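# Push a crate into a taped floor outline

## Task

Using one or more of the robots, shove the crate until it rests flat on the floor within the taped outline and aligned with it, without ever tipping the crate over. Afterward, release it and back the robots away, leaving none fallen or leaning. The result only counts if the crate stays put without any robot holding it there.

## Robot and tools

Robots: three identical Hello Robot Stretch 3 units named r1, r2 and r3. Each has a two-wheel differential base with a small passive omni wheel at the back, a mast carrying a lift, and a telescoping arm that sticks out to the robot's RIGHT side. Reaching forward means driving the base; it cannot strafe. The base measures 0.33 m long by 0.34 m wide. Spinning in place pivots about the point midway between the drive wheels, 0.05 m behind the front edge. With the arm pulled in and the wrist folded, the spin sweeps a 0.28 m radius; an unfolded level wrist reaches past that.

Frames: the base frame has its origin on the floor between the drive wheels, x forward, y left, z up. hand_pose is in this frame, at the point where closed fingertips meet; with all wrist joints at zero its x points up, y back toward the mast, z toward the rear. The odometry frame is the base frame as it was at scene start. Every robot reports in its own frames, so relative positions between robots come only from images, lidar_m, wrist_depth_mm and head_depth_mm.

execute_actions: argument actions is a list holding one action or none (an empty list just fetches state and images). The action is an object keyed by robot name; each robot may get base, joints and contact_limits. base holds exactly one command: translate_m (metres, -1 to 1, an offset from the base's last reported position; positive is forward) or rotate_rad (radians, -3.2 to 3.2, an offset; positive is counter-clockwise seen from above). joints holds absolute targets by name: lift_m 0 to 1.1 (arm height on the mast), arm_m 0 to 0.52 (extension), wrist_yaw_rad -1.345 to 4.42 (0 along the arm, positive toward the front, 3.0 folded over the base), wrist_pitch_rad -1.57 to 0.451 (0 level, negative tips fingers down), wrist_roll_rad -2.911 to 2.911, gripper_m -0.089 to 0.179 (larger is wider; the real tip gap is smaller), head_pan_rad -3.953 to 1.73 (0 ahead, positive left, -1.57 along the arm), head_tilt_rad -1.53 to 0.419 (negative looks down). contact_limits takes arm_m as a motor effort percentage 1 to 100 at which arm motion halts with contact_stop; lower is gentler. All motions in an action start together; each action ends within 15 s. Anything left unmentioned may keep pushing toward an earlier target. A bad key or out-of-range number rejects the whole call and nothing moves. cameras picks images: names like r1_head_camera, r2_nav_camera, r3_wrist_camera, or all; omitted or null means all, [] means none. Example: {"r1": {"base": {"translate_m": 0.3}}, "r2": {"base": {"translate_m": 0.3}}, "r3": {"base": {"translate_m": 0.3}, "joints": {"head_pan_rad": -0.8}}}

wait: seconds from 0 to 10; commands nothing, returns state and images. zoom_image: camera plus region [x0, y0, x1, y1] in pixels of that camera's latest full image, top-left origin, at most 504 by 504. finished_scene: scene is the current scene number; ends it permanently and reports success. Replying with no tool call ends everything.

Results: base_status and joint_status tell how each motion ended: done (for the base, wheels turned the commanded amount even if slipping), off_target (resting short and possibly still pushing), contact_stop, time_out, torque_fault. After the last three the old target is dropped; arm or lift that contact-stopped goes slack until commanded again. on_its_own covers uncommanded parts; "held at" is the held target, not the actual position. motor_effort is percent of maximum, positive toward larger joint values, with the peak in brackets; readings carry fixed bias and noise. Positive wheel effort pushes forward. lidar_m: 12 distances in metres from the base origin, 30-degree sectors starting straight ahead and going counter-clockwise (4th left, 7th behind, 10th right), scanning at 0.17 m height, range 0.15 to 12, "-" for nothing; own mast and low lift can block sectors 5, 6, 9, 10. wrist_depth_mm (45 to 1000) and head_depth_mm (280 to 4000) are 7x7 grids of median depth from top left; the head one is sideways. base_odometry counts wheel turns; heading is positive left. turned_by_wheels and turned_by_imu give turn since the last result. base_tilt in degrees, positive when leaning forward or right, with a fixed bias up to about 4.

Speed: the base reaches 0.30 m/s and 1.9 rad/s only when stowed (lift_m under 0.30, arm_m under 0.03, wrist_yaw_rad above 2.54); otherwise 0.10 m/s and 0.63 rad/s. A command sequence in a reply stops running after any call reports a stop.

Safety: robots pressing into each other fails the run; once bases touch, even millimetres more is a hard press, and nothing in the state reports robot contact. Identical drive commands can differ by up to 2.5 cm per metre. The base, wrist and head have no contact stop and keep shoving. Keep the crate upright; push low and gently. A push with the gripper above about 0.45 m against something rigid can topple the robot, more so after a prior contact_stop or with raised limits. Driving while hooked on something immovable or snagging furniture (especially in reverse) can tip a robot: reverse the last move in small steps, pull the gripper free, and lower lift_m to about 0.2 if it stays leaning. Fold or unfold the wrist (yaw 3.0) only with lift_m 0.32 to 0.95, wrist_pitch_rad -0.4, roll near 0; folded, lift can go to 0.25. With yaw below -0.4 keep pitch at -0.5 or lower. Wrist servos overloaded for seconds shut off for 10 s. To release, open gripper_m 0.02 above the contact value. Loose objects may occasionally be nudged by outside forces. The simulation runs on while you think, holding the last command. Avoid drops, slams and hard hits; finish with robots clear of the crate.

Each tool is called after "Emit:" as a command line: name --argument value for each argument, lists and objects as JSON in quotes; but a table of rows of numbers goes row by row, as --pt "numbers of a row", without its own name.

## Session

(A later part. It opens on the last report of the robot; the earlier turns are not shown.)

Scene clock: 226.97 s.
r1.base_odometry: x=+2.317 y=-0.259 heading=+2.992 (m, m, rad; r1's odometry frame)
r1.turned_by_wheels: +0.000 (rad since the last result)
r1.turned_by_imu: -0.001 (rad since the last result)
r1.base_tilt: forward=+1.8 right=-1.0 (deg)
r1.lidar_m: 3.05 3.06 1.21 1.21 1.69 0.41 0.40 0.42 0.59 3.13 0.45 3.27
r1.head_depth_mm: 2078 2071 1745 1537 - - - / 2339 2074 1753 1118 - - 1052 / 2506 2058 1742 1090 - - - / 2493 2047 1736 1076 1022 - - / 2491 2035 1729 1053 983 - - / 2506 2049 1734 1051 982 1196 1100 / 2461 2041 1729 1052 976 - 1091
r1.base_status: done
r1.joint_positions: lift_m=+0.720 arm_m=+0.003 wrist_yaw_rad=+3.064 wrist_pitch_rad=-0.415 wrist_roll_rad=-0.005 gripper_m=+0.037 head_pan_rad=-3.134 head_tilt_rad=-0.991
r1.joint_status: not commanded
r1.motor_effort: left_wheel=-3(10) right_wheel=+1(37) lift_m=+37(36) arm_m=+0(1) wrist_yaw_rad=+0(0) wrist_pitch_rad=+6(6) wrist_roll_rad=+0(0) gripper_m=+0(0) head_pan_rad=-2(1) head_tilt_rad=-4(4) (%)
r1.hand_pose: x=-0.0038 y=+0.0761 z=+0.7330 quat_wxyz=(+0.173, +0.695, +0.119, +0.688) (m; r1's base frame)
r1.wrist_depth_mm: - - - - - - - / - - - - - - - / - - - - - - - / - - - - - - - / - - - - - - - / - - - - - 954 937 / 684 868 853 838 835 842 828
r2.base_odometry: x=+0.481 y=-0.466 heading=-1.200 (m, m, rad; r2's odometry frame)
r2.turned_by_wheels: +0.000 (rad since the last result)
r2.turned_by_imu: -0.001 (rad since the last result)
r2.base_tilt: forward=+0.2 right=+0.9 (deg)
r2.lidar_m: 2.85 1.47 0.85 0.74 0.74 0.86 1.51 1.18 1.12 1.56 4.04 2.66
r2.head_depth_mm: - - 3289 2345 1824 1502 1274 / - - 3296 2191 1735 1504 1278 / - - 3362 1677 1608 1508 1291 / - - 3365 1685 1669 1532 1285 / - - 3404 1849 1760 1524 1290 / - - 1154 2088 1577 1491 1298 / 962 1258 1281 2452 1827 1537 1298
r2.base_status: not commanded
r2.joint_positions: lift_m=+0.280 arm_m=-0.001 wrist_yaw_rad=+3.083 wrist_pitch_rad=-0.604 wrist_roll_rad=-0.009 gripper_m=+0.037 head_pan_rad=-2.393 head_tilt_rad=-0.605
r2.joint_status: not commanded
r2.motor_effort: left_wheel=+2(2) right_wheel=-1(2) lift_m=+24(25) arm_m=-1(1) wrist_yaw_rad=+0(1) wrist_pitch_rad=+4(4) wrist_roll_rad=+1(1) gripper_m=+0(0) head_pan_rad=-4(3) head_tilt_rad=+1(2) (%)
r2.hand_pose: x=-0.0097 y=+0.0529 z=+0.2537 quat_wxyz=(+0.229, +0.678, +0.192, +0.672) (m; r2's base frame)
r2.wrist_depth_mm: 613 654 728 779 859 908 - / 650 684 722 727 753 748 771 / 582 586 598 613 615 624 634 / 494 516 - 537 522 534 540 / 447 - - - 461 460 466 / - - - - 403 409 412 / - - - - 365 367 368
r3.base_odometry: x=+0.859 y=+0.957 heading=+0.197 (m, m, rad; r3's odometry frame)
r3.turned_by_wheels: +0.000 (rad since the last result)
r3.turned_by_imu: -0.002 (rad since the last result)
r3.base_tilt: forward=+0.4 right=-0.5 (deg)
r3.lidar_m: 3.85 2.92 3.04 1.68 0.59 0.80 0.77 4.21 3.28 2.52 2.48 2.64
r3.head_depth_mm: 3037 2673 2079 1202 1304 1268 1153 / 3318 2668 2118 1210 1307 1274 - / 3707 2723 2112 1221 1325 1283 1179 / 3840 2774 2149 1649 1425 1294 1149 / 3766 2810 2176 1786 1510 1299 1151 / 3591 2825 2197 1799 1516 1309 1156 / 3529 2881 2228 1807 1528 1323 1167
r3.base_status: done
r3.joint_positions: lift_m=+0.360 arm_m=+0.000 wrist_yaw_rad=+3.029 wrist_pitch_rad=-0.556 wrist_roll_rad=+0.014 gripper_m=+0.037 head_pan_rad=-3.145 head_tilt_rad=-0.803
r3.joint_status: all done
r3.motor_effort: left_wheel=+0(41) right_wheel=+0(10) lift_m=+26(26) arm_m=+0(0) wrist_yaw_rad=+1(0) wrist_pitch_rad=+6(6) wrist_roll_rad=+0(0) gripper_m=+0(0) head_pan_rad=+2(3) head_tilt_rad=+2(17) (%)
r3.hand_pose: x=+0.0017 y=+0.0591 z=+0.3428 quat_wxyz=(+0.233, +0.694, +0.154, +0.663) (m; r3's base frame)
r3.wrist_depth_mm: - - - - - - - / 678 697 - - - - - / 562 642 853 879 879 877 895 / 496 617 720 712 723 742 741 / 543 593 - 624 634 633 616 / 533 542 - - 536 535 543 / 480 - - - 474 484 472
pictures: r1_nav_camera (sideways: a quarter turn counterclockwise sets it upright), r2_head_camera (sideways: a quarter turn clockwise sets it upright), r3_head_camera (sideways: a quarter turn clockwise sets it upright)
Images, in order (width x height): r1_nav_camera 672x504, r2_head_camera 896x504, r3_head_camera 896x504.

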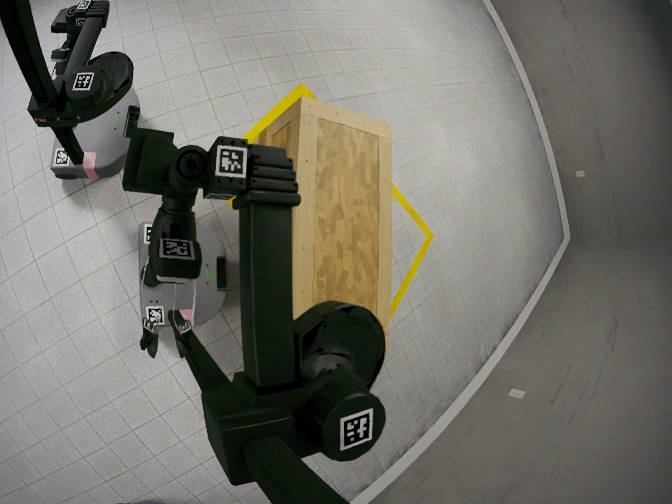

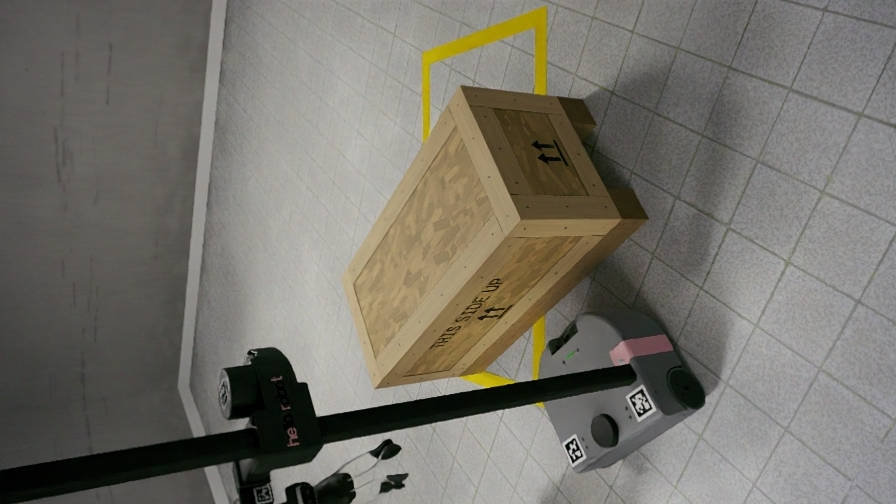

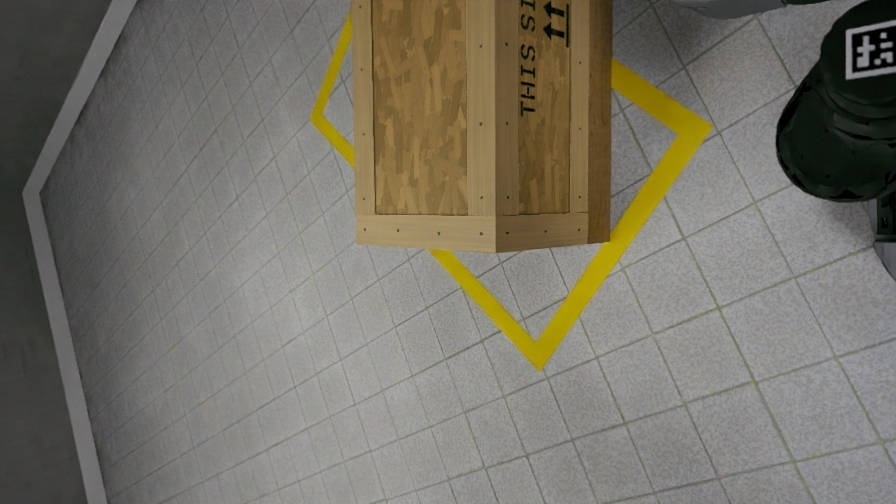

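Emit:
execute_actions --actions '[{"r1":{"base":{"rotate_rad":-1.0},"joints":{"lift_m":0.5}},"r3":{"base":{"translate_m":0.15}}}]' --cameras '[]'

Emit:
execute_actions --actions '[{"r1":{"base":{"translate_m":-0.18},"joints":{"lift_m":0.33}}}]' --cameras '[]'

Emit:
execute_actions --actions '[{"r1":{"base":{"rotate_rad":1.08}}}]' --cameras '["r1_head_camera"]'

Emit:
execute_actions --actions '[{"r1":{"base":{"translate_m":-0.32}}}]' --cameras '["r1_head_camera","r3_head_camera","r2_head_camera"]'

Scene clock: 236.60 s.
r1.base_odometry: x=+2.317 y=-0.259 heading=+1.993 (m, m, rad; r1's odometry frame)
r1.turned_by_wheels: -1.000 (rad since the last result)
r1.turned_by_imu: -1.003 (rad since the last result)
r1.base_tilt: forward=+1.9 right=-1.0 (deg)
r1.lidar_m: 0.57 0.55 3.05 4.43 1.21 1.32 1.67 0.40 0.40 0.42 0.62 3.09
r1.head_depth_mm: 1483 1748 1738 1509 1336 1211 1059 / 1503 1767 1749 1510 1357 - 1047 / 1523 1803 1739 1515 1366 - - / 1537 1825 1751 1508 1355 - - / 1564 1859 1730 1515 1331 1219 - / 1583 1889 1735 1502 978 1170 - / 1610 1894 1734 1502 929 941 1056
r1.base_status: done
r1.joint_positions: lift_m=+0.500 arm_m=+0.003 wrist_yaw_rad=+3.064 wrist_pitch_rad=-0.415 wrist_roll_rad=-0.005 gripper_m=+0.037 head_pan_rad=-3.134 head_tilt_rad=-0.991
r1.joint_status: all done
r1.motor_effort: left_wheel=+3(10) right_wheel=-3(6) lift_m=+20(32) arm_m=+0(0) wrist_yaw_rad=-1(0) wrist_pitch_rad=+6(6) wrist_roll_rad=+0(0) gripper_m=+0(0) head_pan_rad=-1(2) head_tilt_rad=-4(4) (%)
r1.hand_pose: x=-0.0038 y=+0.0761 z=+0.5137 quat_wxyz=(+0.173, +0.695, +0.119, +0.688) (m; r1's base frame)
r1.wrist_depth_mm: - - - - - - - / 830 - - - - - - / - - - - - - - / 918 - - - - - - / 879 923 - 874 878 857 858 / 793 764 759 739 - 712 706 / 670 642 655 638 624 608 609
r2.base_odometry: x=+0.481 y=-0.466 heading=-1.200 (m, m, rad; r2's odometry frame)
r2.turned_by_wheels: +0.000 (rad since the last result)
r2.turned_by_imu: -0.001 (rad since the last result)
r2.base_tilt: forward=+0.2 right=+1.0 (deg)
r2.lidar_m: 2.85 1.47 0.85 0.74 0.74 0.86 1.51 1.18 1.08 1.56 4.04 2.66
r2.head_depth_mm: - - 3290 2339 1832 1504 1268 / - - 3337 2180 1730 1514 1280 / - - 3339 1666 1610 1518 1279 / - - 3356 1692 1671 1517 1282 / - - 3413 1844 1809 1490 1289 / - - 3430 2039 1646 1434 1290 / - - 3454 1104 1768 1462 1295
r2.base_status: not commanded
r2.joint_positions: lift_m=+0.280 arm_m=-0.001 wrist_yaw_rad=+3.083 wrist_pitch_rad=-0.604 wrist_roll_rad=-0.009 gripper_m=+0.037 head_pan_rad=-2.393 head_tilt_rad=-0.605
r2.joint_status: not commanded
r2.motor_effort: left_wheel=+2(2) right_wheel=-1(1) lift_m=+24(24) arm_m=-1(1) wrist_yaw_rad=+1(1) wrist_pitch_rad=+4(4) wrist_roll_rad=+1(1) gripper_m=+0(1) head_pan_rad=-3(4) head_tilt_rad=+3(2) (%)
r2.hand_pose: x=-0.0097 y=+0.0529 z=+0.2537 quat_wxyz=(+0.229, +0.678, +0.192, +0.672) (m; r2's base frame)
r2.wrist_depth_mm: 611 647 737 785 846 936 - / 644 686 720 727 743 756 770 / 582 585 596 604 615 629 642 / 496 522 - 538 524 534 541 / 445 - - - 461 459 469 / - - - - 401 406 412 / - - - - 361 364 371
r3.base_odometry: x=+1.006 y=+0.987 heading=+0.197 (m, m, rad; r3's odometry frame)
r3.turned_by_wheels: +0.000 (rad since the last result)
r3.turned_by_imu: -0.001 (rad since the last result)
r3.base_tilt: forward=+0.4 right=-0.6 (deg)
r3.lidar_m: 3.72 2.79 3.12 1.69 0.68 0.68 0.92 4.35 3.19 2.46 2.41 2.56
r3.head_depth_mm: 3121 2667 1452 1292 1424 1265 1157 / 3412 2697 1474 1303 1448 1276 - / 3688 2731 1494 1317 1442 1286 1172 / 3839 2796 2154 1627 1489 1292 1145 / 3815 2797 2177 1780 1498 1300 1150 / 3750 2857 2203 1798 1511 1315 1158 / 3628 2858 2237 1810 1529 1325 1164
r3.base_status: done
r3.joint_positions: lift_m=+0.360 arm_m=+0.000 wrist_yaw_rad=+3.029 wrist_pitch_rad=-0.556 wrist_roll_rad=+0.014 gripper_m=+0.037 head_pan_rad=-3.145 head_tilt_rad=-0.803
r3.joint_status: not commanded
r3.motor_effort: left_wheel=+0(6) right_wheel=-1(5) lift_m=+26(26) arm_m=+0(0) wrist_yaw_rad=+0(0) wrist_pitch_rad=+6(6) wrist_roll_rad=+0(0) gripper_m=+1(0) head_pan_rad=+3(1) head_tilt_rad=+2(2) (%)
r3.hand_pose: x=+0.0017 y=+0.0591 z=+0.3428 quat_wxyz=(+0.233, +0.694, +0.154, +0.663) (m; r3's base frame)
r3.wrist_depth_mm: - - - - - - - / 680 - - - - - - / 605 708 882 872 900 885 882 / 651 713 721 713 744 722 739 / 592 600 - 611 622 624 629 / 530 549 - - 550 552 534 / 472 - - - 478 479 481
pictures: none
No camera images: the call's "cameras" was empty. Leave "cameras" out to get every camera's image.

Scene clock: 239.63 s.
r1.base_odometry: x=+2.391 y=-0.423 heading=+1.993 (m, m, rad; r1's odometry frame)
r1.turned_by_wheels: +0.000 (rad since the last result)
r1.turned_by_imu: +0.000 (rad since the last result)
r1.base_tilt: forward=+1.9 right=-1.0 (deg)
r1.lidar_m: 0.72 3.54 3.11 3.92 1.19 1.51 1.50 0.30 0.29 0.31 0.46 3.29
r1.head_depth_mm: 1325 1565 1734 1512 1333 1213 1057 / 1349 1585 1740 1508 1338 1214 1047 / 1353 1613 1738 1503 1332 - - / 1371 1638 1740 1512 1335 - - / 1394 1665 1738 1505 1329 1215 - / 1412 1688 1726 1500 1329 930 - / 1420 1710 1733 1499 1320 831 926
r1.base_status: done
r1.joint_positions: lift_m=+0.330 arm_m=+0.003 wrist_yaw_rad=+3.064 wrist_pitch_rad=-0.415 wrist_roll_rad=-0.005 gripper_m=+0.037 head_pan_rad=-3.134 head_tilt_rad=-0.991
r1.joint_status: all done
r1.motor_effort: left_wheel=+4(6) right_wheel=-2(8) lift_m=+21(21) arm_m=+0(0) wrist_yaw_rad=+0(1) wrist_pitch_rad=+6(6) wrist_roll_rad=+0(0) gripper_m=+0(0) head_pan_rad=-2(2) head_tilt_rad=-4(4) (%)
r1.hand_pose: x=-0.0038 y=+0.0761 z=+0.3437 quat_wxyz=(+0.173, +0.695, +0.119, +0.688) (m; r1's base frame)
r1.wrist_depth_mm: - 762 - - - - - / - - - - - - - / 801 917 - - - - - / 763 826 - 816 796 777 756 / 697 692 - 644 645 633 613 / 577 570 573 558 - 537 518 / 493 502 - - 452 457 450
r2.base_odometry: x=+0.481 y=-0.466 heading=-1.200 (m, m, rad; r2's odometry frame)
r2.turned_by_wheels: +0.000 (rad since the last result)
r2.turned_by_imu: +0.000 (rad since the last result)
r2.base_tilt: forward=+0.2 right=+0.9 (deg)
r2.lidar_m: 2.85 1.47 0.85 0.74 0.74 0.86 1.51 1.17 0.97 1.56 4.03 2.66
r2.head_depth_mm: - - 3295 2365 1844 1511 1276 / - - 3257 2189 1726 1505 1278 / - - 3364 1675 1613 1515 1282 / - - 3375 1676 1566 1440 1287 / - - 3403 1716 1497 1386 1291 / - - 3237 1455 1268 1424 1297 / 811 902 3248 2428 1893 1528 1294
r2.base_status: not commanded
r2.joint_positions: lift_m=+0.280 arm_m=-0.001 wrist_yaw_rad=+3.083 wrist_pitch_rad=-0.604 wrist_roll_rad=-0.009 gripper_m=+0.037 head_pan_rad=-2.393 head_tilt_rad=-0.605
r2.joint_status: not commanded
r2.motor_effort: left_wheel=+1(2) right_wheel=-1(2) lift_m=+24(24) arm_m=-1(1) wrist_yaw_rad=+1(1) wrist_pitch_rad=+4(4) wrist_roll_rad=+1(1) gripper_m=+0(0) head_pan_rad=-5(4) head_tilt_rad=+2(2) (%)
r2.hand_pose: x=-0.0097 y=+0.0529 z=+0.2537 quat_wxyz=(+0.229, +0.678, +0.192, +0.672) (m; r2's base frame)
r2.wrist_depth_mm: 607 652 742 788 837 918 - / 649 688 721 736 754 752 769 / 576 585 597 597 615 627 635 / 497 519 - 535 526 535 538 / 446 - - - 457 465 468 / - - - - 405 407 417 / - - - - 363 366 368
r3.base_odometry: x=+1.006 y=+0.987 heading=+0.197 (m, m, rad; r3's odometry frame)
r3.turned_by_wheels: +0.000 (rad since the last result)
r3.turned_by_imu: +0.000 (rad since the last result)
r3.base_tilt: forward=+0.4 right=-0.6 (deg)
r3.lidar_m: 3.72 2.80 3.11 1.69 0.86 0.95 0.92 4.34 3.17 2.45 2.41 2.56
r3.head_depth_mm: 3103 2638 1463 1293 1430 1267 1158 / 3403 2677 1472 1306 1433 1277 - / 3730 2666 1483 1316 1451 1286 1177 / 3832 2766 2145 1643 1481 1293 1148 / 3842 2840 2159 1787 1503 1301 1148 / 3737 2834 2200 1793 1519 1310 1152 / 3620 2880 2233 1826 1527 1318 1162
r3.base_status: not commanded
r3.joint_positions: lift_m=+0.360 arm_m=+0.000 wrist_yaw_rad=+3.029 wrist_pitch_rad=-0.556 wrist_roll_rad=+0.014 gripper_m=+0.037 head_pan_rad=-3.145 head_tilt_rad=-0.803
r3.joint_status: not commanded
r3.motor_effort: left_wheel=+0(0) right_wheel=+0(0) lift_m=+26(26) arm_m=+0(0) wrist_yaw_rad=+1(1) wrist_pitch_rad=+6(6) wrist_roll_rad=+0(0) gripper_m=+0(0) head_pan_rad=+3(3) head_tilt_rad=+1(1) (%)
r3.hand_pose: x=+0.0017 y=+0.0591 z=+0.3428 quat_wxyz=(+0.233, +0.694, +0.154, +0.663) (m; r3's base frame)
r3.wrist_depth_mm: - - - - - - - / 755 - - - - - - / 776 831 867 872 859 878 882 / 716 705 719 724 727 737 719 / 608 598 - 624 631 623 626 / 528 550 - - 542 545 541 / 483 - - - 478 478 483
pictures: none
No camera images: the call's "cameras" was empty. Leave "cameras" out to get every camera's image.

Scene clock: 242.30 s.
r1.base_odometry: x=+2.391 y=-0.423 heading=+3.073 (m, m, rad; r1's odometry frame)
r1.turned_by_wheels: +1.080 (rad since the last result)
r1.turned_by_imu: +1.084 (rad since the last result)
r1.base_tilt: forward=+1.9 right=-1.0 (deg)
r1.lidar_m: 3.12 3.70 1.10 1.51 1.50 0.30 0.29 0.32 0.48 3.28 0.72 3.56
r1.head_depth_mm: 2027 2034 1737 1511 1332 1211 1057 / 2335 2051 1742 1508 1331 1213 1045 / 2497 2059 1738 1054 947 - - / 2498 2056 1746 1058 930 - - / 2499 2040 1742 1058 929 1108 - / 2502 2034 1729 1053 927 1155 - / 2471 2031 1729 1053 944 1172 1075
r1.base_status: done
r1.joint_positions: lift_m=+0.330 arm_m=+0.003 wrist_yaw_rad=+3.064 wrist_pitch_rad=-0.415 wrist_roll_rad=-0.005 gripper_m=+0.037 head_pan_rad=-3.134 head_tilt_rad=-0.991
r1.joint_status: not commanded
r1.motor_effort: left_wheel=-3(7) right_wheel=+3(7) lift_m=+20(21) arm_m=+0(0) wrist_yaw_rad=+0(2) wrist_pitch_rad=+7(6) wrist_roll_rad=+0(0) gripper_m=+1(0) head_pan_rad=-2(2) head_tilt_rad=-3(4) (%)
r1.hand_pose: x=-0.0038 y=+0.0761 z=+0.3437 quat_wxyz=(+0.173, +0.695, +0.119, +0.688) (m; r1's base frame)
r1.wrist_depth_mm: - - - - - - - / - - - - - - - / - - - - 970 933 - / 887 873 - 804 782 776 746 / 696 680 - 650 663 620 609 / 573 555 559 544 - 526 519 / 477 500 - - 464 461 454
r2.base_odometry: x=+0.481 y=-0.466 heading=-1.200 (m, m, rad; r2's odometry frame)
r2.turned_by_wheels: +0.000 (rad since the last result)
r2.turned_by_imu: +0.000 (rad since the last result)
r2.base_tilt: forward=+0.2 right=+0.9 (deg)
r2.lidar_m: 2.85 1.47 0.86 0.74 0.74 0.86 1.51 1.17 1.03 1.56 4.04 2.66
r2.head_depth_mm: - - 3284 2376 1835 1506 1265 / - - 3272 2180 1733 1503 1278 / - - 3355 1669 1600 1513 1280 / - - 3382 1617 1586 1487 1287 / - - 2116 1261 1433 1446 1290 / - - 3431 2032 1716 1536 1297 / - - 3444 2449 1895 1538 1295
r2.base_status: not commanded
r2.joint_positions: lift_m=+0.280 arm_m=-0.001 wrist_yaw_rad=+3.083 wrist_pitch_rad=-0.604 wrist_roll_rad=-0.009 gripper_m=+0.037 head_pan_rad=-2.393 head_tilt_rad=-0.605
r2.joint_status: not commanded
r2.motor_effort: left_wheel=+3(2) right_wheel=-2(1) lift_m=+24(24) arm_m=-1(1) wrist_yaw_rad=+2(0) wrist_pitch_rad=+4(4) wrist_roll_rad=+1(1) gripper_m=+0(0) head_pan_rad=-4(5) head_tilt_rad=+2(2) (%)
r2.hand_pose: x=-0.0097 y=+0.0529 z=+0.2537 quat_wxyz=(+0.229, +0.678, +0.192, +0.672) (m; r2's base frame)
r2.wrist_depth_mm: 609 645 737 772 847 903 - / 654 681 715 733 737 759 779 / 578 584 596 608 619 627 630 / 499 519 - 537 523 527 540 / 452 - - - 461 466 467 / - - - - 403 410 411 / - - - - 360 365 369
r3.base_odometry: x=+1.006 y=+0.987 heading=+0.197 (m, m, rad; r3's odometry frame)
r3.turned_by_wheels: +0.000 (rad since the last result)
r3.turned_by_imu: +0.000 (rad since the last result)
r3.base_tilt: forward=+0.4 right=-0.5 (deg)
r3.lidar_m: 3.74 2.79 3.10 1.69 0.86 0.95 0.93 4.35 3.19 2.45 2.42 2.56
r3.head_depth_mm: 3050 2636 1467 1297 1431 1267 1155 / 3418 2700 1473 1297 1439 1278 - / 3760 2728 1487 1316 1442 1281 1174 / 3855 2755 2180 1644 1481 1290 1142 / 3836 2814 2162 1774 1506 1306 1146 / 3694 2844 2199 1792 1518 1319 1160 / 3661 2862 2250 1814 1528 1320 1165
r3.base_status: not commanded
r3.joint_positions: lift_m=+0.360 arm_m=+0.000 wrist_yaw_rad=+3.029 wrist_pitch_rad=-0.556 wrist_roll_rad=+0.014 gripper_m=+0.037 head_pan_rad=-3.145 head_tilt_rad=-0.803
r3.joint_status: not commanded
r3.motor_effort: left_wheel=+0(0) right_wheel=-1(0) lift_m=+26(26) arm_m=+0(0) wrist_yaw_rad=+0(1) wrist_pitch_rad=+6(6) wrist_roll_rad=+0(0) gripper_m=+0(0) head_pan_rad=+5(4) head_tilt_rad=+2(3) (%)
r3.hand_pose: x=+0.0017 y=+0.0591 z=+0.3428 quat_wxyz=(+0.233, +0.694, +0.154, +0.663) (m; r3's base frame)
r3.wrist_depth_mm: - - - - - - - / 825 - - - - - - / 812 847 870 885 875 868 899 / 712 734 717 714 718 735 721 / 608 607 - 618 638 619 635 / 531 541 - - 543 540 544 / 477 - - - 476 480 486
pictures: r1_head_camera (sideways: a quarter turn clockwise sets it upright)
Images, in order (width x height): r1_head_camera 896x504.

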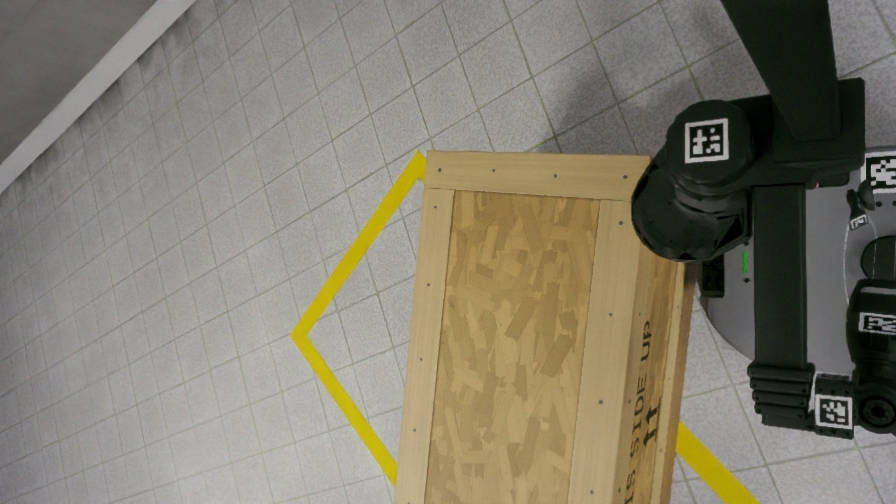

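Scene clock: 246.47 s.
r1.base_odometry: x=+2.710 y=-0.446 heading=+3.072 (m, m, rad; r1's odometry frame)
r1.turned_by_wheels: +0.000 (rad since the last result)
r1.turned_by_imu: -0.002 (rad since the last result)
r1.base_tilt: forward=+1.9 right=-1.0 (deg)
r1.lidar_m: 3.44 3.44 1.27 1.39 1.39 0.34 0.27 0.27 0.29 0.45 3.35 0.96
r1.head_depth_mm: 1881 1980 1745 1513 1335 1216 1054 / 2203 2058 1734 1510 1335 1211 1046 / 2434 2047 1737 1512 975 - - / 2490 2038 1727 1056 932 - - / 2478 2046 1736 1049 931 903 - / 2500 2046 1725 1501 928 872 - / 2485 2035 1736 1502 928 856 1065
r1.base_status: translate_m off_target (by the wheels' count: -0.3198 of -0.3200)
r1.joint_positions: lift_m=+0.330 arm_m=+0.003 wrist_yaw_rad=+3.064 wrist_pitch_rad=-0.415 wrist_roll_rad=-0.005 gripper_m=+0.037 head_pan_rad=-3.135 head_tilt_rad=-0.992
r1.joint_status: not commanded
r1.on_its_own: left_wheel is at rest, and its effort (-53) is outside its rest range (-18 to +18); right_wheel is at rest, and its effort (-26) is outside its rest range (-18 to +18)
r1.motor_effort: left_wheel=-53(100) right_wheel=-26(42) lift_m=+22(22) arm_m=+0(0) wrist_yaw_rad=-1(1) wrist_pitch_rad=+6(6) wrist_roll_rad=+0(0) gripper_m=+0(0) head_pan_rad=-1(1) head_tilt_rad=-3(3) (%)
r1.hand_pose: x=-0.0038 y=+0.0761 z=+0.3436 quat_wxyz=(+0.173, +0.695, +0.120, +0.688) (m; r1's base frame)
r1.wrist_depth_mm: - - - - - - - / - - - - - - - / - - - - - 968 945 / 863 860 - 814 796 752 743 / 691 666 - 646 655 636 612 / 579 571 558 543 - 531 520 / 490 499 - - 465 451 452
r2.base_odometry: x=+0.481 y=-0.466 heading=-1.200 (m, m, rad; r2's odometry frame)
r2.turned_by_wheels: +0.000 (rad since the last result)
r2.turned_by_imu: -0.001 (rad since the last result)
r2.base_tilt: forward=+0.2 right=+0.9 (deg)
r2.lidar_m: 2.85 1.47 0.85 0.74 0.74 0.86 1.51 1.24 1.28 1.56 4.04 2.67
r2.head_depth_mm: - - 3262 2265 1842 1505 1271 / - - 3303 1759 1804 1516 1276 / - - 2090 1455 1652 1518 1283 / - - 3338 1606 1702 1514 1284 / - - 3429 2012 1827 1524 1294 / - - 3431 2324 1881 1532 1294 / - - 3476 2436 1886 1531 1298
r2.base_status: not commanded
r2.joint_positions: lift_m=+0.280 arm_m=-0.001 wrist_yaw_rad=+3.083 wrist_pitch_rad=-0.604 wrist_roll_rad=-0.009 gripper_m=+0.037 head_pan_rad=-2.393 head_tilt_rad=-0.605
r2.joint_status: not commanded
r2.motor_effort: left_wheel=+2(2) right_wheel=-2(1) lift_m=+24(24) arm_m=-1(1) wrist_yaw_rad=+0(0) wrist_pitch_rad=+4(4) wrist_roll_rad=+1(1) gripper_m=+1(0) head_pan_rad=-4(5) head_tilt_rad=+3(2) (%)
r2.hand_pose: x=-0.0097 y=+0.0529 z=+0.2537 quat_wxyz=(+0.229, +0.678, +0.192, +0.672) (m; r2's base frame)
r2.wrist_depth_mm: 611 652 729 788 841 905 - / 648 685 740 726 746 756 775 / 581 592 590 601 615 629 637 / 495 512 - 537 526 526 541 / 447 - - - 456 465 465 / - - - - 402 406 413 / - - - - 363 370 369
r3.base_odometry: x=+1.006 y=+0.987 heading=+0.197 (m, m, rad; r3's odometry frame)
r3.turned_by_wheels: +0.000 (rad since the last result)
r3.turned_by_imu: -0.001 (rad since the last result)
r3.base_tilt: forward=+0.4 right=-0.6 (deg)
r3.lidar_m: 3.72 2.80 3.11 1.69 2.38 1.08 0.91 4.36 3.19 2.45 2.41 2.57
r3.head_depth_mm: 3119 2648 1462 1504 1453 1266 1154 / 3404 2690 1476 1420 1463 1280 - / 3779 2747 1488 1320 1467 1288 1173 / 3869 2761 1507 1479 1484 1287 1146 / 3753 2815 2191 1775 1507 1305 1149 / 3711 2859 2194 1792 1511 1325 1157 / 3663 2887 2255 1814 1536 1321 1168
r3.base_status: not commanded
r3.joint_positions: lift_m=+0.360 arm_m=+0.000 wrist_yaw_rad=+3.029 wrist_pitch_rad=-0.556 wrist_roll_rad=+0.014 gripper_m=+0.037 head_pan_rad=-3.145 head_tilt_rad=-0.803
r3.joint_status: not commanded
r3.motor_effort: left_wheel=+0(0) right_wheel=-1(0) lift_m=+26(26) arm_m=+0(0) wrist_yaw_rad=+1(0) wrist_pitch_rad=+6(6) wrist_roll_rad=+0(0) gripper_m=+0(1) head_pan_rad=+4(3) head_tilt_rad=+3(1) (%)
r3.hand_pose: x=+0.0017 y=+0.0591 z=+0.3428 quat_wxyz=(+0.233, +0.694, +0.154, +0.663) (m; r3's base frame)
r3.wrist_depth_mm: - - - - - - - / - - - - - - - / 857 874 874 908 888 891 898 / 710 724 723 735 718 745 729 / 606 612 - 620 632 622 630 / 531 544 - - 546 542 547 / 482 - - - 476 485 483
pictures: r1_head_camera (sideways: a quarter turn clockwise sets it upright), r2_head_camera (sideways: a quarter turn clockwise sets it upright), r3_head_camera (sideways: a quarter turn clockwise sets it upright)
Images, in order (width x height): r1_head_camera 896x504, r2_head_camera 896x504, r3_head_camera 896x504.

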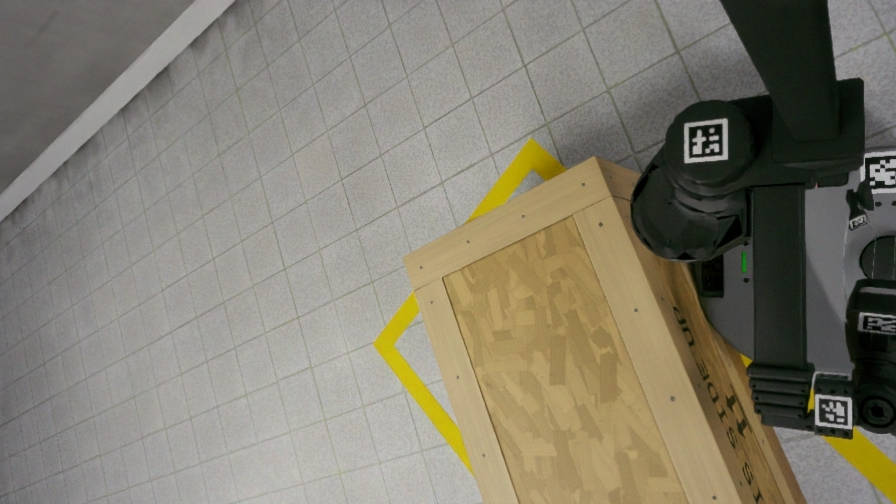

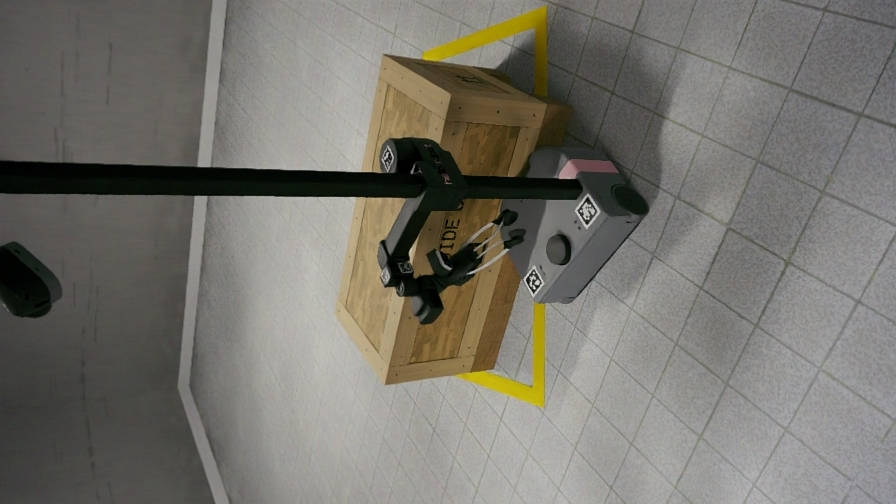

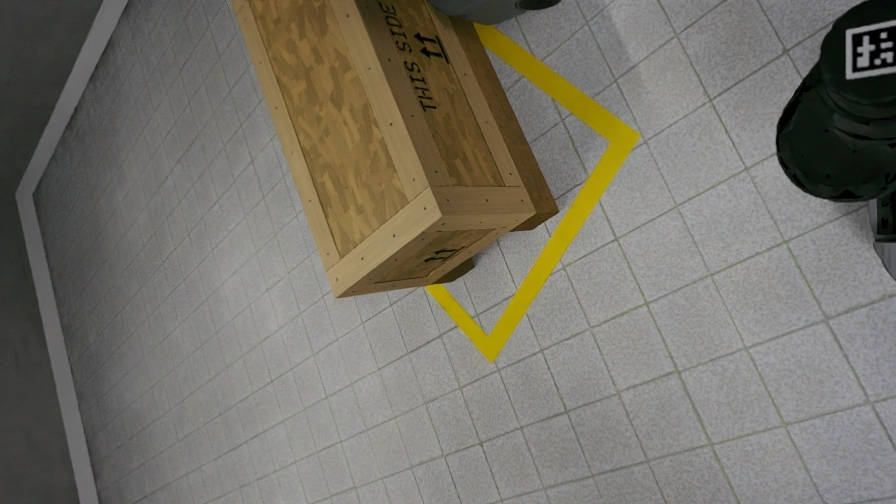

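Emit:
execute_actions --actions '[{"r1":{"base":{"translate_m":0.05},"joints":{"lift_m":0.28}}}]' --cameras '[]'

Emit:
execute_actions --actions '[{"r1":{"base":{"rotate_rad":-1.05}}}]' --cameras '[]'

Emit:
execute_actions --actions '[{"r1":{"base":{"translate_m":-0.14}}}]' --cameras '[]'

Emit:
execute_actions --actions '[{"r1":{"base":{"rotate_rad":1.55},"joints":{"lift_m":0.33}}}]' --cameras '["r1_head_camera"]'

Scene clock: 259.97 s.
r1.base_odometry: x=+2.660 y=-0.442 heading=+3.072 (m, m, rad; r1's odometry frame)
r1.turned_by_wheels: +0.000 (rad since the last result)
r1.turned_by_imu: +0.000 (rad since the last result)
r1.base_tilt: forward=+1.9 right=-1.0 (deg)
r1.lidar_m: 3.37 3.46 1.25 1.41 1.40 0.40 0.32 0.32 0.34 0.52 3.33 0.92
r1.head_depth_mm: 1904 1969 1747 1507 1337 1213 1055 / 2243 2057 1742 1505 1332 1214 1057 / 2430 2057 1745 1512 1077 - - / 2504 2040 1740 1054 947 - - / 2491 2029 1732 1054 928 1072 - / 2462 2048 1727 1048 930 1014 - / 2479 2034 1730 1495 932 883 1075
r1.base_status: done
r1.joint_positions: lift_m=+0.280 arm_m=+0.003 wrist_yaw_rad=+3.064 wrist_pitch_rad=-0.415 wrist_roll_rad=-0.005 gripper_m=+0.037 head_pan_rad=-3.135 head_tilt_rad=-0.992
r1.joint_status: all done
r1.motor_effort: left_wheel=+0(41) right_wheel=+0(20) lift_m=+21(21) arm_m=+0(0) wrist_yaw_rad=+0(0) wrist_pitch_rad=+6(6) wrist_roll_rad=+0(0) gripper_m=+0(0) head_pan_rad=-2(2) head_tilt_rad=-4(3) (%)
r1.hand_pose: x=-0.0038 y=+0.0761 z=+0.2936 quat_wxyz=(+0.173, +0.695, +0.120, +0.688) (m; r1's base frame)
r1.wrist_depth_mm: - - - - - - - / - - - - - 910 - / - - - 947 927 904 866 / 800 766 - 722 701 686 688 / 626 607 - 578 582 573 551 / 513 511 519 516 - 469 465 / 444 - - - 409 407 403
r2.base_odometry: x=+0.481 y=-0.466 heading=-1.200 (m, m, rad; r2's odometry frame)
r2.turned_by_wheels: +0.000 (rad since the last result)
r2.turned_by_imu: -0.001 (rad since the last result)
r2.base_tilt: forward=+0.3 right=+0.9 (deg)
r2.lidar_m: 2.86 1.47 0.85 0.74 0.74 0.86 1.51 1.20 1.25 1.56 4.04 2.66
r2.head_depth_mm: - - 3282 2278 1831 1502 1273 / - - 3320 1753 1802 1514 1268 / - - 3027 1443 1658 1511 1279 / - - 3354 1819 1630 1534 1290 / - - 3398 1958 1805 1522 1287 / - - 3447 2321 1884 1533 1290 / - - 3472 2432 1889 1544 1290
r2.base_status: not commanded
r2.joint_positions: lift_m=+0.280 arm_m=-0.001 wrist_yaw_rad=+3.083 wrist_pitch_rad=-0.604 wrist_roll_rad=-0.009 gripper_m=+0.037 head_pan_rad=-2.393 head_tilt_rad=-0.605
r2.joint_status: not commanded
r2.motor_effort: left_wheel=+2(2) right_wheel=-2(2) lift_m=+24(24) arm_m=-1(1) wrist_yaw_rad=+1(0) wrist_pitch_rad=+4(4) wrist_roll_rad=+0(0) gripper_m=+1(0) head_pan_rad=-4(5) head_tilt_rad=+2(2) (%)
r2.hand_pose: x=-0.0097 y=+0.0529 z=+0.2537 quat_wxyz=(+0.229, +0.678, +0.192, +0.672) (m; r2's base frame)
r2.wrist_depth_mm: 611 651 724 781 856 925 - / 658 676 721 726 757 756 764 / 573 586 599 607 614 631 635 / 497 517 - 536 526 528 546 / 448 - - - 459 463 467 / - - - - 405 407 414 / - - - - 359 369 370
r3.base_odometry: x=+1.006 y=+0.987 heading=+0.197 (m, m, rad; r3's odometry frame)
r3.turned_by_wheels: +0.000 (rad since the last result)
r3.turned_by_imu: -0.001 (rad since the last result)
r3.base_tilt: forward=+0.4 right=-0.6 (deg)
r3.lidar_m: 3.72 2.79 3.09 1.69 2.38 1.04 0.91 4.36 3.20 2.46 2.41 2.57
r3.head_depth_mm: 3087 2635 1455 1514 1459 1263 1158 / 3373 2695 1487 1423 1475 1278 - / 3732 2720 1489 1320 1456 1279 1177 / 3812 2778 1513 1479 1490 1291 1148 / 3812 2807 2194 1769 1498 1298 1149 / 3694 2877 2189 1784 1514 1314 1155 / 3660 2885 2240 1801 1519 1314 1168
r3.base_status: not commanded
r3.joint_positions: lift_m=+0.360 arm_m=+0.000 wrist_yaw_rad=+3.029 wrist_pitch_rad=-0.556 wrist_roll_rad=+0.014 gripper_m=+0.037 head_pan_rad=-3.145 head_tilt_rad=-0.803
r3.joint_status: not commanded
r3.motor_effort: left_wheel=+0(0) right_wheel=+0(1) lift_m=+26(26) arm_m=+0(0) wrist_yaw_rad=+0(1) wrist_pitch_rad=+6(6) wrist_roll_rad=+0(0) gripper_m=+0(0) head_pan_rad=+3(3) head_tilt_rad=+1(2) (%)
r3.hand_pose: x=+0.0017 y=+0.0591 z=+0.3428 quat_wxyz=(+0.233, +0.694, +0.154, +0.663) (m; r3's base frame)
r3.wrist_depth_mm: - - - - - - - / - - - - - - - / 865 846 875 872 894 914 916 / 710 699 716 728 714 727 721 / 601 613 - 609 638 624 639 / 523 553 - - 541 539 539 / 484 - - - 476 482 483
pictures: none
No camera images: the call's "cameras" was empty. Leave "cameras" out to get every camera's image.

Scene clock: 261.83 s.
r1.base_odometry: x=+2.660 y=-0.442 heading=+2.022 (m, m, rad; r1's odometry frame)
r1.turned_by_wheels: -1.050 (rad since the last result)
r1.turned_by_imu: -1.050 (rad since the last result)
r1.base_tilt: forward=+1.9 right=-0.9 (deg)
r1.lidar_m: 3.32 0.92 3.38 3.43 1.74 1.41 1.40 0.39 0.32 0.32 0.34 0.53
r1.head_depth_mm: 1234 1451 1673 1513 1331 1213 1055 / 1252 1479 1700 1513 1332 1211 1053 / 1273 1505 1701 1506 1329 - - / 1292 1532 1716 1513 1338 - - / 1313 1571 1724 1504 1332 1217 - / 1341 1603 1720 1499 1332 1171 - / 1361 1631 1729 1496 1330 869 936
r1.base_status: done
r1.joint_positions: lift_m=+0.280 arm_m=+0.003 wrist_yaw_rad=+3.064 wrist_pitch_rad=-0.415 wrist_roll_rad=-0.005 gripper_m=+0.037 head_pan_rad=-3.135 head_tilt_rad=-0.992
r1.joint_status: not commanded
r1.motor_effort: left_wheel=+4(15) right_wheel=-2(7) lift_m=+21(21) arm_m=+0(0) wrist_yaw_rad=-1(0) wrist_pitch_rad=+6(6) wrist_roll_rad=+0(0) gripper_m=+0(1) head_pan_rad=-1(1) head_tilt_rad=-3(3) (%)
r1.hand_pose: x=-0.0038 y=+0.0761 z=+0.2936 quat_wxyz=(+0.173, +0.695, +0.120, +0.688) (m; r1's base frame)
r1.wrist_depth_mm: - - - - - - - / - - - - - - - / - 948 - 966 925 930 878 / 778 750 - 715 707 702 677 / 623 605 - 591 590 558 548 / 513 507 520 505 - 471 462 / 442 - - - 414 408 398
r2.base_odometry: x=+0.481 y=-0.466 heading=-1.200 (m, m, rad; r2's odometry frame)
r2.turned_by_wheels: +0.000 (rad since the last result)
r2.turned_by_imu: +0.000 (rad since the last result)
r2.base_tilt: forward=+0.3 right=+1.0 (deg)
r2.lidar_m: 2.85 1.47 0.85 0.74 0.74 0.86 1.51 1.11 1.11 1.56 4.04 2.66
r2.head_depth_mm: - - 3280 2287 1841 1509 1269 / - - 3291 1758 1799 1518 1277 / - - 3375 1741 1627 1512 1277 / - - 2113 1340 1518 1515 1288 / - - 3453 2004 1874 1529 1293 / - - 3430 2335 1883 1529 1297 / - - 3462 2447 1883 1527 1296
r2.base_status: not commanded
r2.joint_positions: lift_m=+0.280 arm_m=-0.001 wrist_yaw_rad=+3.083 wrist_pitch_rad=-0.604 wrist_roll_rad=-0.009 gripper_m=+0.037 head_pan_rad=-2.393 head_tilt_rad=-0.605
r2.joint_status: not commanded
r2.motor_effort: left_wheel=+2(2) right_wheel=-1(2) lift_m=+24(23) arm_m=-1(1) wrist_yaw_rad=+1(1) wrist_pitch_rad=+4(4) wrist_roll_rad=+1(1) gripper_m=+1(1) head_pan_rad=-4(4) head_tilt_rad=+2(2) (%)
r2.hand_pose: x=-0.0097 y=+0.0529 z=+0.2537 quat_wxyz=(+0.229, +0.678, +0.192, +0.672) (m; r2's base frame)
r2.wrist_depth_mm: 614 648 736 787 844 920 - / 664 677 720 728 740 767 781 / 582 591 589 601 616 630 633 / 497 521 - 534 523 528 537 / 444 - - - 459 459 463 / - - - - 402 406 410 / - - - - 363 366 371
r3.base_odometry: x=+1.006 y=+0.987 heading=+0.197 (m, m, rad; r3's odometry frame)
r3.turned_by_wheels: +0.000 (rad since the last result)
r3.turned_by_imu: +0.000 (rad since the last result)
r3.base_tilt: forward=+0.4 right=-0.6 (deg)
r3.lidar_m: 3.77 2.80 3.12 1.68 1.12 1.04 0.91 4.34 3.17 2.46 2.41 2.56
r3.head_depth_mm: 3096 2653 1458 1541 1452 1265 1163 / 3400 2681 1478 1408 1463 1278 - / 3754 2718 1495 1318 1465 1280 1176 / 3828 2752 1502 1483 1487 1296 1146 / 3872 2811 2181 1776 1506 1297 1148 / 3717 2847 2214 1800 1520 1316 1158 / 3611 2888 2213 1810 1529 1318 1164
r3.base_status: not commanded
r3.joint_positions: lift_m=+0.360 arm_m=+0.000 wrist_yaw_rad=+3.029 wrist_pitch_rad=-0.556 wrist_roll_rad=+0.014 gripper_m=+0.037 head_pan_rad=-3.145 head_tilt_rad=-0.803
r3.joint_status: not commanded
r3.motor_effort: left_wheel=+0(0) right_wheel=+0(0) lift_m=+26(26) arm_m=-1(1) wrist_yaw_rad=+0(0) wrist_pitch_rad=+6(6) wrist_roll_rad=+0(0) gripper_m=+1(1) head_pan_rad=+3(2) head_tilt_rad=+2(2) (%)
r3.hand_pose: x=+0.0017 y=+0.0591 z=+0.3428 quat_wxyz=(+0.233, +0.694, +0.154, +0.663) (m; r3's base frame)
r3.wrist_depth_mm: - - - - - - - / - - - - - - - / 867 850 874 883 878 910 907 / 705 711 721 722 732 733 745 / 594 611 - 615 639 616 628 / 541 538 - - 542 540 537 / 477 - - - 475 480 484
pictures: none
No camera images: the call's "cameras" was empty. Leave "cameras" out to get every camera's image.

Scene clock: 264.17 s.
r1.base_odometry: x=+2.721 y=-0.568 heading=+2.022 (m, m, rad; r1's odometry frame)
r1.turned_by_wheels: +0.000 (rad since the last result)
r1.turned_by_imu: +0.000 (rad since the last result)
r1.base_tilt: forward=+1.9 right=-1.0 (deg)
r1.lidar_m: 3.47 1.05 3.43 1.21 1.20 1.27 1.26 1.38 0.30 0.30 0.32 0.49
r1.head_depth_mm: 1114 1307 1591 1511 1332 1210 1055 / 1129 1333 1626 1516 1335 1211 1053 / 1146 1355 1632 1507 1325 - - / 1164 1389 1656 1504 1331 - - / 1185 1418 1655 1494 1326 1219 - / 1206 1438 1681 1500 1326 1188 - / 1225 1474 1687 1495 1326 1187 881
r1.base_status: done
r1.joint_positions: lift_m=+0.280 arm_m=+0.003 wrist_yaw_rad=+3.064 wrist_pitch_rad=-0.415 wrist_roll_rad=-0.005 gripper_m=+0.037 head_pan_rad=-3.135 head_tilt_rad=-0.992
r1.joint_status: not commanded
r1.motor_effort: left_wheel=+3(12) right_wheel=-2(11) lift_m=+21(21) arm_m=+0(0) wrist_yaw_rad=-1(0) wrist_pitch_rad=+6(6) wrist_roll_rad=+0(0) gripper_m=+0(0) head_pan_rad=-2(1) head_tilt_rad=-3(3) (%)
r1.hand_pose: x=-0.0038 y=+0.0761 z=+0.2936 quat_wxyz=(+0.173, +0.695, +0.120, +0.688) (m; r1's base frame)
r1.wrist_depth_mm: - - - - - - - / - - - - - - - / - - - 989 929 899 876 / 775 781 - 721 712 693 677 / 627 609 - 582 595 567 542 / 525 518 521 508 - 474 466 / 441 - - - 412 407 403
r2.base_odometry: x=+0.481 y=-0.466 heading=-1.200 (m, m, rad; r2's odometry frame)
r2.turned_by_wheels: +0.000 (rad since the last result)
r2.turned_by_imu: +0.000 (rad since the last result)
r2.base_tilt: forward=+0.2 right=+0.9 (deg)
r2.lidar_m: 2.85 1.48 0.85 0.74 0.74 0.86 1.51 1.07 1.63 1.56 4.02 2.65
r2.head_depth_mm: - - 3295 2262 1842 1508 1277 / - - 3296 1732 1625 1479 1274 / - - 2124 1397 1486 1477 1278 / - - 3394 1900 1861 1510 1287 / - - 3369 1991 1872 1527 1291 / - - 3445 2315 1878 1533 1290 / - - 3479 2436 1896 1539 1293
r2.base_status: not commanded
r2.joint_positions: lift_m=+0.280 arm_m=-0.001 wrist_yaw_rad=+3.083 wrist_pitch_rad=-0.604 wrist_roll_rad=-0.009 gripper_m=+0.037 head_pan_rad=-2.393 head_tilt_rad=-0.605
r2.joint_status: not commanded
r2.motor_effort: left_wheel=+2(2) right_wheel=-2(2) lift_m=+24(24) arm_m=-1(1) wrist_yaw_rad=+0(0) wrist_pitch_rad=+4(4) wrist_roll_rad=+1(1) gripper_m=+0(0) head_pan_rad=-4(4) head_tilt_rad=+2(2) (%)
r2.hand_pose: x=-0.0097 y=+0.0529 z=+0.2537 quat_wxyz=(+0.229, +0.678, +0.192, +0.672) (m; r2's base frame)
r2.wrist_depth_mm: 617 649 729 769 848 913 - / 656 675 717 731 741 753 786 / 575 592 591 598 613 626 633 / 493 517 - 540 520 529 538 / 445 - - - 455 463 464 / - - - - 404 408 412 / - - - - 362 364 370
r3.base_odometry: x=+1.006 y=+0.987 heading=+0.197 (m, m, rad; r3's odometry frame)
r3.turned_by_wheels: +0.000 (rad since the last result)
r3.turned_by_imu: +0.000 (rad since the last result)
r3.base_tilt: forward=+0.4 right=-0.6 (deg)
r3.lidar_m: 3.74 2.79 3.13 1.69 1.23 1.08 0.91 4.35 3.19 2.46 2.41 2.57
r3.head_depth_mm: 3110 2638 1463 1545 1446 1268 1161 / 3359 2646 1474 1416 1455 1281 - / 3732 2724 1492 1325 1465 1289 1178 / 3794 2790 1511 1481 1485 1297 1141 / 3805 2799 2167 1799 1505 1300 1149 / 3679 2844 2214 1789 1512 1309 1168 / 3638 2898 2227 1816 1530 1320 1162
r3.base_status: not commanded
r3.joint_positions: lift_m=+0.360 arm_m=+0.000 wrist_yaw_rad=+3.029 wrist_pitch_rad=-0.556 wrist_roll_rad=+0.014 gripper_m=+0.037 head_pan_rad=-3.145 head_tilt_rad=-0.803
r3.joint_status: not commanded
r3.motor_effort: left_wheel=+0(0) right_wheel=+0(1) lift_m=+26(26) arm_m=+0(0) wrist_yaw_rad=+1(0) wrist_pitch_rad=+6(6) wrist_roll_rad=+0(0) gripper_m=+0(1) head_pan_rad=+3(4) head_tilt_rad=+2(2) (%)
r3.hand_pose: x=+0.0017 y=+0.0591 z=+0.3428 quat_wxyz=(+0.233, +0.694, +0.154, +0.663) (m; r3's base frame)
r3.wrist_depth_mm: - - - - - - - / - - - - - - - / 841 854 875 867 885 861 903 / 718 714 722 709 739 734 737 / 609 613 - 622 640 609 637 / 528 541 - - 546 534 541 / 477 - - - 479 484 482
pictures: none
No camera images: the call's "cameras" was empty. Leave "cameras" out to get every camera's image.

Scene clock: 267.33 s.
r1.base_odometry: x=+2.721 y=-0.568 heading=-2.711 (m, m, rad; r1's odometry frame)
r1.turned_by_wheels: +1.550 (rad since the last result)
r1.turned_by_imu: +1.554 (rad since the last result)
r1.base_tilt: forward=+1.9 right=-1.0 (deg)
r1.lidar_m: 3.29 1.20 1.27 1.26 1.37 0.30 0.30 0.32 0.48 3.45 1.05 3.43
r1.head_depth_mm: 2509 2068 1743 1510 1334 1217 1055 / 2506 2063 1743 1509 1311 1213 1046 / 2494 2047 1736 1050 931 - - / 2506 2035 1731 1056 930 - - / 2508 2042 1730 1053 929 1126 - / 2472 2026 1732 1054 931 1155 - / 2482 2035 1729 1050 946 1173 1079
r1.base_status: done
r1.joint_positions: lift_m=+0.330 arm_m=+0.003 wrist_yaw_rad=+3.064 wrist_pitch_rad=-0.415 wrist_roll_rad=-0.005 gripper_m=+0.037 head_pan_rad=-3.135 head_tilt_rad=-0.992
r1.joint_status: all done
r1.motor_effort: left_wheel=-3(11) right_wheel=+3(9) lift_m=+41(42) arm_m=+0(0) wrist_yaw_rad=-1(1) wrist_pitch_rad=+6(6) wrist_roll_rad=+0(0) gripper_m=+0(0) head_pan_rad=-1(1) head_tilt_rad=-3(3) (%)
r1.hand_pose: x=-0.0038 y=+0.0761 z=+0.3429 quat_wxyz=(+0.173, +0.695, +0.120, +0.688) (m; r1's base frame)
r1.wrist_depth_mm: - - - - - - - / - - - - - - - / - - - - - - - / 884 857 - 802 788 764 748 / 709 677 - 654 662 620 626 / 312 574 556 537 - 525 516 / 308 487 - - 463 454 452
r2.base_odometry: x=+0.481 y=-0.466 heading=-1.200 (m, m, rad; r2's odometry frame)
r2.turned_by_wheels: +0.000 (rad since the last result)
r2.turned_by_imu: +0.000 (rad since the last result)
r2.base_tilt: forward=+0.2 right=+0.9 (deg)
r2.lidar_m: 2.85 1.47 0.85 0.74 0.74 0.86 1.51 1.20 1.63 1.56 4.03 2.66
r2.head_depth_mm: - - 3298 2255 1831 1508 1270 / - - 2969 1727 1790 1513 1278 / - - 3359 1776 1604 1517 1280 / - - 3387 1511 1693 1526 1288 / - - 3435 2008 1873 1526 1288 / - - 3450 2338 1877 1535 1291 / - - 3424 2444 1900 1538 1295
r2.base_status: not commanded
r2.joint_positions: lift_m=+0.280 arm_m=-0.001 wrist_yaw_rad=+3.083 wrist_pitch_rad=-0.604 wrist_roll_rad=-0.009 gripper_m=+0.037 head_pan_rad=-2.393 head_tilt_rad=-0.605
r2.joint_status: not commanded
r2.motor_effort: left_wheel=+2(2) right_wheel=-2(1) lift_m=+24(24) arm_m=-1(1) wrist_yaw_rad=+1(0) wrist_pitch_rad=+4(4) wrist_roll_rad=+1(1) gripper_m=+0(1) head_pan_rad=-4(4) head_tilt_rad=+3(3) (%)
r2.hand_pose: x=-0.0097 y=+0.0529 z=+0.2537 quat_wxyz=(+0.229, +0.678, +0.192, +0.672) (m; r2's base frame)
r2.wrist_depth_mm: 608 651 736 789 858 915 - / 649 677 724 727 744 751 780 / 573 590 594 605 616 622 635 / 499 522 - 531 521 525 539 / 445 - - - 462 461 470 / - - - - 399 404 414 / - - - - 363 365 369
r3.base_odometry: x=+1.006 y=+0.987 heading=+0.197 (m, m, rad; r3's odometry frame)
r3.turned_by_wheels: +0.000 (rad since the last result)
r3.turned_by_imu: +0.000 (rad since the last result)
r3.base_tilt: forward=+0.4 right=-0.6 (deg)
r3.lidar_m: 3.73 2.79 3.12 1.69 2.38 1.08 0.90 4.34 3.18 2.46 2.41 2.56
r3.head_depth_mm: 3073 2638 1464 1555 1460 1269 1159 / 3440 2674 1481 1414 1463 1272 - / 3728 2708 1494 1331 1456 1274 1174 / 3883 2766 1513 1472 1490 1291 1147 / 3761 2787 2168 1788 1502 1308 1150 / 3727 2858 2200 1801 1520 1310 1161 / 3641 2931 2233 1824 1528 1323 1166
r3.base_status: not commanded
r3.joint_positions: lift_m=+0.360 arm_m=+0.000 wrist_yaw_rad=+3.029 wrist_pitch_rad=-0.556 wrist_roll_rad=+0.014 gripper_m=+0.037 head_pan_rad=-3.145 head_tilt_rad=-0.803
r3.joint_status: not commanded
r3.motor_effort: left_wheel=+1(0) right_wheel=+0(1) lift_m=+26(26) arm_m=+0(0) wrist_yaw_rad=+0(0) wrist_pitch_rad=+6(6) wrist_roll_rad=+0(0) gripper_m=+1(0) head_pan_rad=+2(4) head_tilt_rad=+1(2) (%)
r3.hand_pose: x=+0.0017 y=+0.0591 z=+0.3428 quat_wxyz=(+0.233, +0.694, +0.154, +0.663) (m; r3's base frame)
r3.wrist_depth_mm: - - - - - - - / - - - - - - - / 847 869 861 866 887 866 897 / 699 701 717 710 724 734 746 / 601 612 - 616 634 640 633 / 531 541 - - 541 544 538 / 486 - - - 478 481 483
pictures: r1_head_camera (sideways: a quarter turn clockwise sets it upright)
Images, in order (width x height): r1_head_camera 896x504.

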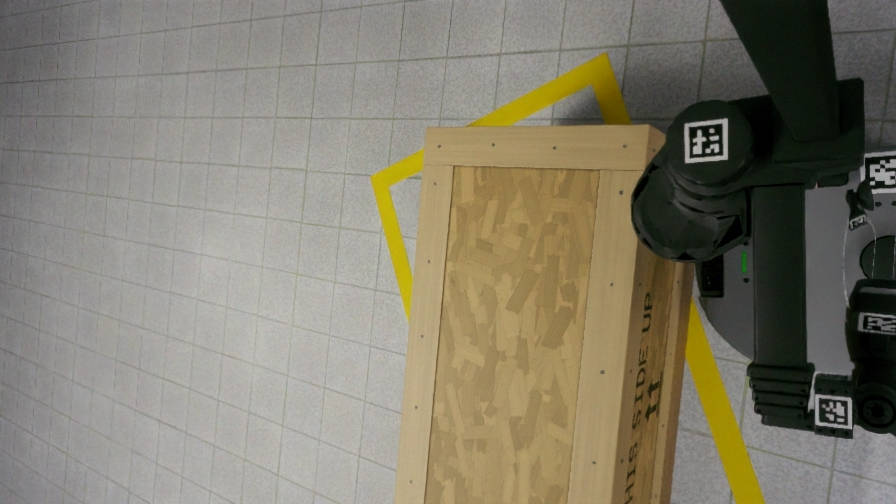

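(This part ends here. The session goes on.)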